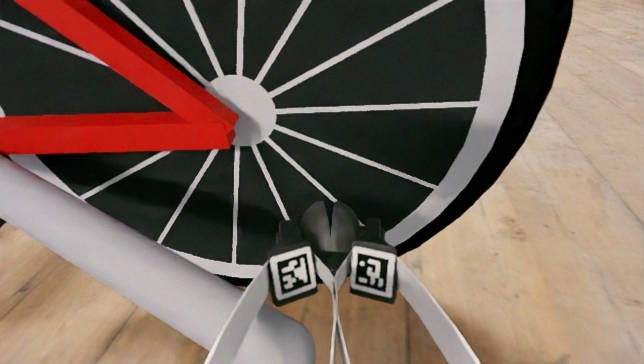

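Request:
execute_actions(actions=[{"r1":{"joints":{"wrist_pitch_rad":-0.52,"arm_m":0.405},"base":{"translate_m":0.03}}}], cameras=["r1_head_camera","r1_wrist_camera"])

Scene clock: 920.80 s.
r1.base_odometry: x=-0.721 y=+2.217 heading=-1.559 (m, m, rad; r1's odometry frame)
r1.turned_by_wheels: +0.000 (rad since the last result)
r1.turned_by_imu: +0.000 (rad since the last result)
r1.base_tilt: forward=-2.0 right=-1.9 (deg)
r1.lidar_m: 2.96 3.36 4.56 3.86 2.13 1.80 1.80 2.05 3.41 0.75 1.00 1.23
r1.head_depth_mm: 2333 1963 1722 1517 1348 1232 1129 / 2315 1971 1704 1509 1347 1232 1132 / 2274 1945 1698 1477 1353 1229 - / 2300 1934 1685 1400 1324 1214 - / 2260 1908 1700 1380 1340 1218 1110 / 2235 1814 1254 1445 1332 1217 1107 / 1653 1707 1216 1412 1329 1209 1109
r1.base_status: done
r1.joint_positions: lift_m=+0.125 arm_m=+0.405 wrist_yaw_rad=-0.009 wrist_pitch_rad=-0.517 wrist_roll_rad=+0.008 gripper_m=+0.000 head_pan_rad=-1.571 head_tilt_rad=-0.994
r1.joint_status: all done
r1.motor_effort: left_wheel=-5(8) right_wheel=+7(13) lift_m=+29(29) arm_m=+1(2) wrist_yaw_rad=+9(9) wrist_pitch_rad=-2(21) wrist_roll_rad=-3(3) gripper_m=-3(2) head_pan_rad=+1(1) head_tilt_rad=-3(3) (%)
r1.hand_pose: x=-0.0235 y=-0.7607 z=+0.1164 quat_wxyz=(+0.680, +0.177, -0.687, -0.185) (m; r1's base frame)
r1.wrist_depth_mm: 158 159 143 163 164 164 171 / 152 152 152 183 183 184 492 / 195 205 206 207 207 209 409 / 127 231 237 238 239 339 335 / 319 119 298 - 303 298 294 / 284 115 118 256 263 262 256 / 249 243 108 239 236 232 229
r2.base_odometry: x=-1.693 y=-0.152 heading=-0.340 (m, m, rad; r2's odometry frame)
r2.turned_by_wheels: +0.000 (rad since the last result)
r2.turned_by_imu: +0.001 (rad since the last result)
r2.base_tilt: forward=-0.3 right=+0.4 (deg)
r2.lidar_m: 2.51 2.92 2.65 2.66 2.59 2.23 2.24 2.62 0.80 0.80 0.82 2.51
r2.head_depth_mm: - 3039 2279 1803 1264 1277 1104 / - 3109 2264 1681 1289 1261 1115 / - 3096 2258 1691 1342 1274 1110 / - 3098 2290 1702 1360 1280 1110 / - 3145 2311 1241 1298 1272 1112 / - 2976 1859 1483 1281 1285 1115 / - 3202 2347 1813 1422 1286 1121
r2.base_status: not commanded
r2.joint_positions: lift_m=+0.271 arm_m=+0.002 wrist_yaw_rad=+3.041 wrist_pitch_rad=-0.402 wrist_roll_rad=+0.011 gripper_m=+0.037 head_pan_rad=-1.577 head_tilt_rad=-0.741
r2.joint_status: not commanded
r2.motor_effort: left_wheel=+1(1) right_wheel=-2(2) lift_m=+23(24) arm_m=-1(1) wrist_yaw_rad=+0(1) wrist_pitch_rad=+9(9) wrist_roll_rad=+0(0) gripper_m=-1(0) head_pan_rad=+4(4) head_tilt_rad=-3(3) (%)
r2.hand_pose: x=+0.0015 y=+0.0787 z=+0.2868 quat_wxyz=(+0.177, +0.702, +0.106, +0.681) (m; r2's base frame)
r2.wrist_depth_mm: - - - - - - - / - - - - - - - / 882 879 881 864 864 850 848 / 696 688 691 686 676 677 680 / 567 572 - 566 577 560 564 / 490 499 - - 482 477 476 / - - - - 416 414 414
pictures: r1_head_camera (sideways: a quarter turn clockwise sets it upright), r1_wrist_camera
camera_calibration (this result's frames):
r1_head_camera: T_world_to_cam=[[-0.0122225, 0.843663, -0.536733, 0.719082], [0.999039, -0.0122936, -0.0420738, 0.0517335], [-0.0420946, -0.536732, -0.842702, 1.05632], [0, 0, 0, 1]] pos_world=[0.00157077, -0.0390645, 1.2783]
r1_wrist_camera: T_world_to_cam=[[-0.998655, 0.0379484, -0.0353278, 0.0139745], [0.051595, 0.660259, -0.749264, 0.622144], [-0.00510786, -0.750079, -0.661329, -0.322442], [0, 0, 0, 1]] pos_world=[-0.0197908, -0.653163, 0.253404]
Images, in order (width x height): r1_head_camera 896x504, r1_wrist_camera 644x364.

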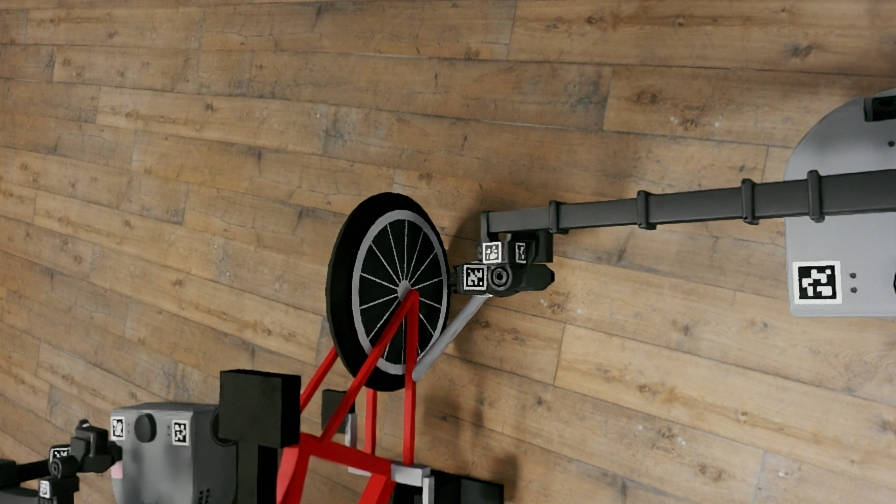

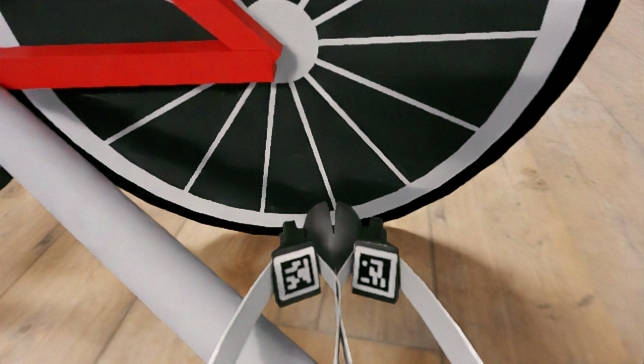

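Request:
execute_actions(actions=[{"r1":{"joints":{"wrist_pitch_rad":-0.62,"arm_m":0.40},"base":{"translate_m":0.05}}}], cameras=["r1_head_camera","r1_wrist_camera"])

Scene clock: 926.23 s.
r1.base_odometry: x=-0.721 y=+2.167 heading=-1.559 (m, m, rad; r1's odometry frame)
r1.turned_by_wheels: +0.000 (rad since the last result)
r1.turned_by_imu: +0.001 (rad since the last result)
r1.base_tilt: forward=-2.0 right=-1.8 (deg)
r1.lidar_m: 2.91 3.31 4.55 3.96 2.19 1.86 1.85 2.10 0.86 0.76 0.98 2.91
r1.head_depth_mm: 2351 1987 1732 1517 1368 1233 1126 / 2304 1973 1684 1514 1358 1229 1131 / 2310 1945 1698 1479 1339 1222 - / 2297 1932 1684 1404 1324 1218 - / 2280 1934 1640 1422 1348 1211 1111 / 2251 1754 1183 1467 1328 1208 1108 / 1626 1719 1274 1403 1320 1205 1103
r1.base_status: done
r1.joint_positions: lift_m=+0.125 arm_m=+0.400 wrist_yaw_rad=-0.003 wrist_pitch_rad=-0.630 wrist_roll_rad=+0.006 gripper_m=+0.000 head_pan_rad=-1.571 head_tilt_rad=-0.994
r1.joint_status: all done
r1.motor_effort: left_wheel=+1(5) right_wheel=-1(11) lift_m=+29(29) arm_m=-2(0) wrist_yaw_rad=+4(9) wrist_pitch_rad=+4(6) wrist_roll_rad=-3(3) gripper_m=-3(3) head_pan_rad=+0(0) head_tilt_rad=-3(3) (%)
r1.hand_pose: x=-0.0222 y=-0.7382 z=+0.0935 quat_wxyz=(+0.670, +0.217, -0.674, -0.221) (m; r1's base frame)
r1.wrist_depth_mm: 144 180 178 179 181 180 180 / 451 204 203 205 204 204 217 / 382 372 238 237 238 239 339 / 331 326 317 295 292 300 294 / 286 283 278 - 269 262 260 / 253 251 249 234 239 235 233 / 226 223 222 216 215 213 209
r2.base_odometry: x=-1.693 y=-0.152 heading=-0.340 (m, m, rad; r2's odometry frame)
r2.turned_by_wheels: +0.000 (rad since the last result)
r2.turned_by_imu: +0.001 (rad since the last result)
r2.base_tilt: forward=-0.4 right=+0.4 (deg)
r2.lidar_m: 2.51 2.92 2.65 2.66 2.59 2.23 2.24 2.63 0.80 0.80 0.82 2.51
r2.head_depth_mm: - 3066 2267 1801 1260 1263 1107 / - 3047 2238 1690 1287 1277 1112 / - 3070 2296 1698 1344 1277 1115 / - 3086 2288 1750 1357 1272 1111 / - 3168 2123 1235 1289 1281 1119 / - 2989 1894 1716 1292 1277 1110 / - 3133 2292 1812 1413 1287 1121
r2.base_status: not commanded
r2.joint_positions: lift_m=+0.271 arm_m=+0.002 wrist_yaw_rad=+3.041 wrist_pitch_rad=-0.402 wrist_roll_rad=+0.011 gripper_m=+0.037 head_pan_rad=-1.577 head_tilt_rad=-0.741
r2.joint_status: not commanded
r2.motor_effort: left_wheel=+1(1) right_wheel=-2(2) lift_m=+23(24) arm_m=+0(0) wrist_yaw_rad=+0(0) wrist_pitch_rad=+9(9) wrist_roll_rad=+0(0) gripper_m=+0(1) head_pan_rad=+4(4) head_tilt_rad=-3(3) (%)
r2.hand_pose: x=+0.0015 y=+0.0787 z=+0.2868 quat_wxyz=(+0.177, +0.702, +0.106, +0.681) (m; r2's base frame)
r2.wrist_depth_mm: - - - - - - - / - - - - - - - / 874 900 895 859 886 877 851 / 689 686 697 691 681 678 675 / 567 567 - 564 581 561 554 / 487 500 - - 476 476 475 / - - - - 415 417 412
pictures: r1_head_camera (sideways: a quarter turn clockwise sets it upright), r1_wrist_camera
camera_calibration (this result's frames):
r1_head_camera: T_world_to_cam=[[-0.0122222, 0.843663, -0.536733, 0.719082], [0.999039, -0.012294, -0.0420739, 0.0517335], [-0.0420948, -0.536732, -0.842702, 1.05632], [0, 0, 0, 1]] pos_world=[0.00157076, -0.0390645, 1.2783]
r1_wrist_camera: T_world_to_cam=[[-0.998922, 0.0349939, -0.0304865, 0.0109479], [0.0464033, 0.74095, -0.669955, 0.642103], [-0.00085535, -0.670647, -0.741776, -0.254404], [0, 0, 0, 1]] pos_world=[-0.0190772, -0.646765, 0.241803]
Images, in order (width x height): r1_head_camera 896x504, r1_wrist_camera 644x364.

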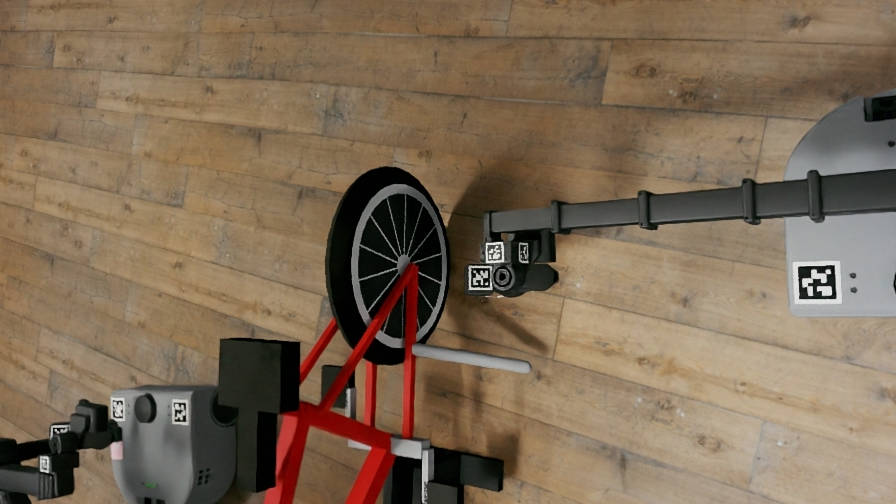

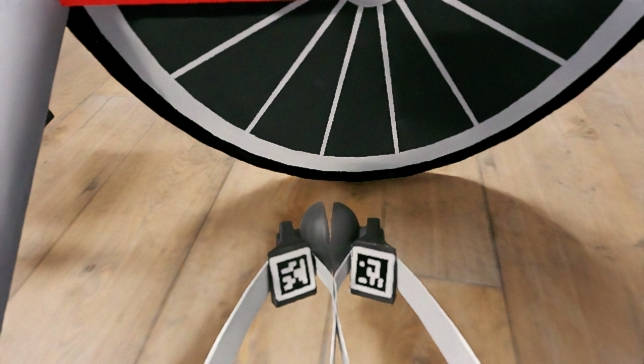

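Request:
execute_actions(actions=[{"r1":{"joints":{"wrist_pitch_rad":0,"arm_m":0.25,"lift_m":0.30,"gripper_m":0.10}}}], cameras=[])

Request:
execute_actions(actions=[{"r1":{"base":{"translate_m":0.18},"joints":{"head_tilt_rad":-0.9}}}], cameras=["r1_head_camera","r1_wrist_camera"])

Scene clock: 944.20 s.
r1.base_odometry: x=-0.721 y=+2.167 heading=-1.559 (m, m, rad; r1's odometry frame)
r1.turned_by_wheels: +0.000 (rad since the last result)
r1.turned_by_imu: +0.001 (rad since the last result)
r1.base_tilt: forward=-2.0 right=-1.8 (deg)
r1.lidar_m: 2.91 3.27 4.55 3.93 2.19 1.86 1.85 2.10 0.86 0.76 0.98 2.92
r1.head_depth_mm: 2339 1978 1704 1520 1366 1241 1121 / 2301 1935 1717 1504 1359 1225 1135 / 2288 1963 1713 1476 1360 1222 - / 2297 1942 1695 1427 1300 1210 - / 2284 1943 1652 1427 1340 1206 1114 / 2262 1747 1178 1469 1332 1209 1110 / 1617 1715 1266 1398 1324 1198 1100
r1.base_status: not commanded
r1.joint_positions: lift_m=+0.300 arm_m=+0.250 wrist_yaw_rad=-0.002 wrist_pitch_rad=-0.026 wrist_roll_rad=+0.006 gripper_m=+0.100 head_pan_rad=-1.571 head_tilt_rad=-0.994
r1.joint_status: all done
r1.motor_effort: left_wheel=+2(1) right_wheel=-1(1) lift_m=+43(47) arm_m=-3(2) wrist_yaw_rad=+2(3) wrist_pitch_rad=+10(10) wrist_roll_rad=-2(2) gripper_m=+0(79) head_pan_rad=+0(2) head_tilt_rad=-3(3) (%)
r1.hand_pose: x=-0.0220 y=-0.6508 z=+0.4075 quat_wxyz=(+0.705, +0.009, -0.709, -0.010) (m; r1's base frame)
r1.wrist_depth_mm: - 275 - - - - - / 342 325 - - - - - / 354 352 - - - - - / - 382 - - - - - / - - 372 363 359 - - / 404 432 384 372 380 764 751 / 471 416 396 386 392 399 603
r2.base_odometry: x=-1.693 y=-0.152 heading=-0.340 (m, m, rad; r2's odometry frame)
r2.turned_by_wheels: +0.000 (rad since the last result)
r2.turned_by_imu: +0.001 (rad since the last result)
r2.base_tilt: forward=-0.4 right=+0.4 (deg)
r2.lidar_m: 2.51 2.92 2.65 2.65 2.60 2.23 2.24 2.63 0.80 0.80 0.83 2.51
r2.head_depth_mm: - 3081 2265 1792 1268 1269 1103 / - 3142 2269 1694 1286 1272 1100 / - 3059 2294 1702 1348 1282 1111 / - 3120 2322 1779 1355 1274 1115 / - 3157 2138 1242 1302 1279 1107 / - 1765 1823 1817 1286 1278 1118 / - 3180 2297 1827 1401 1290 1118
r2.base_status: not commanded
r2.joint_positions: lift_m=+0.271 arm_m=+0.002 wrist_yaw_rad=+3.041 wrist_pitch_rad=-0.402 wrist_roll_rad=+0.011 gripper_m=+0.037 head_pan_rad=-1.577 head_tilt_rad=-0.741
r2.joint_status: not commanded
r2.motor_effort: left_wheel=+1(1) right_wheel=-2(2) lift_m=+23(24) arm_m=+0(0) wrist_yaw_rad=+1(1) wrist_pitch_rad=+9(9) wrist_roll_rad=+0(0) gripper_m=-1(1) head_pan_rad=+4(4) head_tilt_rad=-3(3) (%)
r2.hand_pose: x=+0.0015 y=+0.0787 z=+0.2868 quat_wxyz=(+0.177, +0.702, +0.106, +0.681) (m; r2's base frame)
r2.wrist_depth_mm: - - - - - - - / - - - - - - - / 885 864 883 870 895 885 872 / 693 690 709 687 683 685 675 / 576 571 - 567 580 558 552 / 485 502 - - 484 483 476 / - - - - 417 416 408
pictures: none
No camera images: the call's "cameras" was empty. Leave "cameras" out to get every camera's image.

Scene clock: 947.23 s.
r1.base_odometry: x=-0.719 y=+1.987 heading=-1.559 (m, m, rad; r1's odometry frame)
r1.turned_by_wheels: +0.000 (rad since the last result)
r1.turned_by_imu: -0.001 (rad since the last result)
r1.base_tilt: forward=-1.9 right=-1.8 (deg)
r1.lidar_m: 2.73 3.12 4.50 4.32 2.40 2.03 2.03 2.30 0.86 0.76 0.90 2.74
r1.head_depth_mm: 2853 2273 1880 1625 1411 1264 1137 / 2794 2262 1876 1341 1420 1257 1137 / 2757 2226 1860 1282 1445 1264 1158 / 2749 2208 1093 1358 1435 1233 1144 / 2765 1939 1147 1499 1403 1246 1131 / 1626 1861 1729 1390 1374 1249 1117 / 2717 2112 1707 1327 1394 1241 1125
r1.base_status: done
r1.joint_positions: lift_m=+0.300 arm_m=+0.250 wrist_yaw_rad=-0.002 wrist_pitch_rad=-0.026 wrist_roll_rad=+0.006 gripper_m=+0.100 head_pan_rad=-1.571 head_tilt_rad=-0.902
r1.joint_status: all done
r1.motor_effort: left_wheel=+1(7) right_wheel=-2(3) lift_m=+43(43) arm_m=-3(3) wrist_yaw_rad=+3(3) wrist_pitch_rad=+10(11) wrist_roll_rad=-2(2) gripper_m=+1(1) head_pan_rad=+1(0) head_tilt_rad=+1(13) (%)
r1.hand_pose: x=-0.0220 y=-0.6508 z=+0.4075 quat_wxyz=(+0.705, +0.009, -0.709, -0.010) (m; r1's base frame)
r1.wrist_depth_mm: - - - 279 274 - - / 341 360 998 379 - - - / - - 348 - - - - / 386 - - 404 - 359 - / 404 403 - - 377 360 360 / 412 848 408 520 384 376 376 / 416 475 461 594 393 391 389
r2.base_odometry: x=-1.693 y=-0.152 heading=-0.340 (m, m, rad; r2's odometry frame)
r2.turned_by_wheels: +0.000 (rad since the last result)
r2.turned_by_imu: +0.001 (rad since the last result)
r2.base_tilt: forward=-0.4 right=+0.5 (deg)
r2.lidar_m: 2.51 2.92 2.65 2.66 2.59 2.23 2.23 2.63 0.80 0.80 0.82 2.50
r2.head_depth_mm: - 3091 2245 1809 1269 1266 1112 / - 3090 2283 1691 1296 1269 1110 / - 3083 2275 1708 1338 1274 1110 / - 3095 2295 1763 1351 1271 1115 / - 1758 1877 1249 1297 1287 1109 / - 3119 2305 1823 1279 1278 1121 / - 3149 2319 1819 1407 1288 1116
r2.base_status: not commanded
r2.joint_positions: lift_m=+0.271 arm_m=+0.002 wrist_yaw_rad=+3.041 wrist_pitch_rad=-0.402 wrist_roll_rad=+0.011 gripper_m=+0.037 head_pan_rad=-1.577 head_tilt_rad=-0.741
r2.joint_status: not commanded
r2.motor_effort: left_wheel=+1(1) right_wheel=-2(2) lift_m=+23(24) arm_m=-1(0) wrist_yaw_rad=+1(1) wrist_pitch_rad=+9(9) wrist_roll_rad=+1(0) gripper_m=-1(2) head_pan_rad=+4(4) head_tilt_rad=-3(3) (%)
r2.hand_pose: x=+0.0015 y=+0.0787 z=+0.2868 quat_wxyz=(+0.177, +0.702, +0.106, +0.681) (m; r2's base frame)
r2.wrist_depth_mm: - - - - - - - / - - - - - - - / 892 900 870 872 848 867 838 / 688 694 703 681 682 674 677 / 567 572 - 557 579 568 562 / 482 503 - - 478 476 474 / - - - - 416 411 414
pictures: r1_head_camera (sideways: a quarter turn clockwise sets it upright), r1_wrist_camera
camera_calibration (this result's frames):
r1_head_camera: T_world_to_cam=[[-0.0122221, 0.790856, -0.61188, 0.816984], [0.999039, -0.0161039, -0.0407698, 0.0500406], [-0.0420967, -0.61179, -0.789899, 0.987678], [0, 0, 0, 1]] pos_world=[0.00157068, -0.0410587, 1.2821]
r1_wrist_camera: T_world_to_cam=[[-0.999049, 0.0106865, -0.0422776, 0.00659445], [0.0436022, 0.230049, -0.972202, 0.578358], [-0.00066351, -0.97312, -0.230296, -0.368197], [0, 0, 0, 1]] pos_world=[-0.0188738, -0.491421, 0.477765]
Images, in order (width x height): r1_head_camera 896x504, r1_wrist_camera 644x364.

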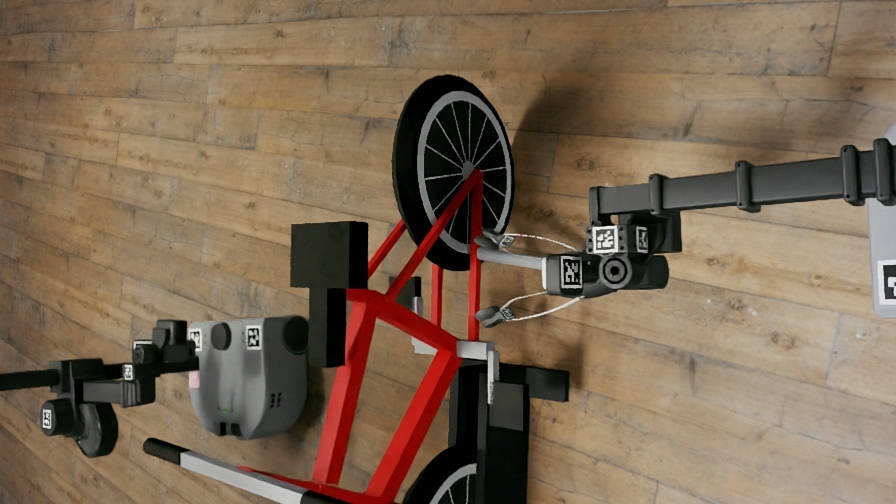

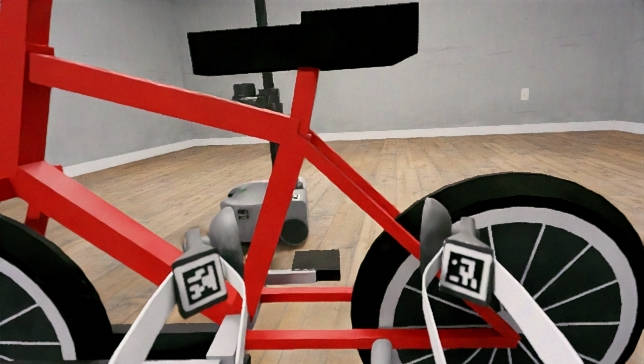

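Request:
execute_actions(actions=[{"r1":{"base":{"translate_m":0.045},"joints":{"arm_m":0.40,"gripper_m":0.08,"lift_m":0.29}}}], cameras=["r1_head_camera","r1_wrist_camera"])

Scene clock: 964.57 s.
r1.base_odometry: x=-0.718 y=+1.942 heading=-1.559 (m, m, rad; r1's odometry frame)
r1.turned_by_wheels: +0.000 (rad since the last result)
r1.turned_by_imu: +0.001 (rad since the last result)
r1.base_tilt: forward=-2.0 right=-1.8 (deg)
r1.lidar_m: 2.69 3.06 4.51 4.44 2.44 2.07 2.07 2.35 0.86 0.76 0.89 2.68
r1.head_depth_mm: 2858 2257 1904 1628 1428 1267 1137 / 2819 2224 1874 1303 1410 1259 1137 / 2784 2232 1818 1300 1422 1255 1137 / 2733 2229 1138 1403 1349 1251 1150 / 2653 1833 1731 1498 1403 1254 1125 / 1616 1879 1758 1346 1370 1243 1122 / 2703 2183 1748 1324 1392 1238 1114
r1.base_status: done
r1.joint_positions: lift_m=+0.290 arm_m=+0.400 wrist_yaw_rad=-0.002 wrist_pitch_rad=-0.027 wrist_roll_rad=+0.006 gripper_m=+0.080 head_pan_rad=-1.571 head_tilt_rad=-0.902
r1.joint_status: all done
r1.motor_effort: left_wheel=+1(7) right_wheel=-2(3) lift_m=+27(39) arm_m=+3(0) wrist_yaw_rad=+1(1) wrist_pitch_rad=+11(11) wrist_roll_rad=-2(2) gripper_m=-1(71) head_pan_rad=+0(1) head_tilt_rad=+1(1) (%)
r1.hand_pose: x=-0.0220 y=-0.8001 z=+0.3979 quat_wxyz=(+0.705, +0.009, -0.709, -0.011) (m; r1's base frame)
r1.wrist_depth_mm: - - 191 198 199 - - / 208 205 - - - - - / - - - 208 - - - / - - - 235 - - - / - - - 871 - - 225 / 246 865 771 402 760 226 222 / 642 253 626 365 373 237 227
r2.base_odometry: x=-1.693 y=-0.152 heading=-0.340 (m, m, rad; r2's odometry frame)
r2.turned_by_wheels: +0.000 (rad since the last result)
r2.turned_by_imu: +0.001 (rad since the last result)
r2.base_tilt: forward=-0.3 right=+0.4 (deg)
r2.lidar_m: 2.50 2.93 2.65 2.65 2.59 2.23 2.24 2.63 0.80 0.80 0.82 2.51
r2.head_depth_mm: - 3077 2255 1802 1263 1264 1105 / - 3083 2281 1680 1290 1268 1109 / - 3094 2275 1706 1343 1273 1113 / - 3069 2138 1296 1330 1277 1120 / - 1745 2026 1080 1334 1280 1115 / - 3184 2304 1828 1270 1285 1113 / - 3194 2332 1818 1399 1281 1122
r2.base_status: not commanded
r2.joint_positions: lift_m=+0.271 arm_m=+0.002 wrist_yaw_rad=+3.041 wrist_pitch_rad=-0.402 wrist_roll_rad=+0.011 gripper_m=+0.037 head_pan_rad=-1.577 head_tilt_rad=-0.741
r2.joint_status: not commanded
r2.motor_effort: left_wheel=+1(1) right_wheel=-2(2) lift_m=+23(24) arm_m=-1(1) wrist_yaw_rad=+0(0) wrist_pitch_rad=+9(9) wrist_roll_rad=+0(0) gripper_m=-1(1) head_pan_rad=+4(4) head_tilt_rad=-3(4) (%)
r2.hand_pose: x=+0.0015 y=+0.0787 z=+0.2868 quat_wxyz=(+0.177, +0.702, +0.106, +0.681) (m; r2's base frame)
r2.wrist_depth_mm: - - - - - - - / - - - - - - - / 886 879 868 876 875 861 868 / 702 697 700 679 691 684 678 / 569 574 - 569 572 560 560 / 486 493 - - 481 475 476 / - - - - 416 418 412
pictures: r1_head_camera (sideways: a quarter turn clockwise sets it upright), r1_wrist_camera
camera_calibration (this result's frames):
r1_head_camera: T_world_to_cam=[[-0.0122222, 0.790509, -0.612329, 0.817568], [0.999039, -0.0161269, -0.0407606, 0.0500288], [-0.0420966, -0.612239, -0.789552, 0.987227], [0, 0, 0, 1]] pos_world=[0.00157068, -0.0410699, 1.28213]
r1_wrist_camera: T_world_to_cam=[[-0.999051, 0.0105413, -0.0422717, 0.00771095], [0.0435635, 0.230853, -0.972013, 0.603922], [-0.000487728, -0.972932, -0.231093, -0.515244], [0, 0, 0, 1]] pos_world=[-0.0188566, -0.640796, 0.468277]
Images, in order (width x height): r1_head_camera 896x504, r1_wrist_camera 644x364.

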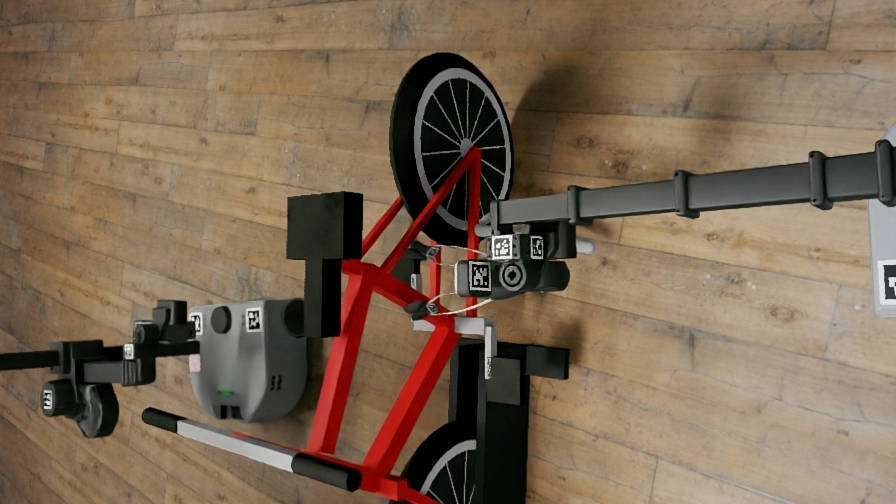

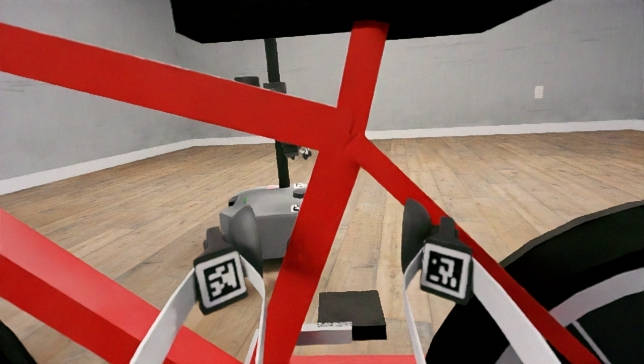

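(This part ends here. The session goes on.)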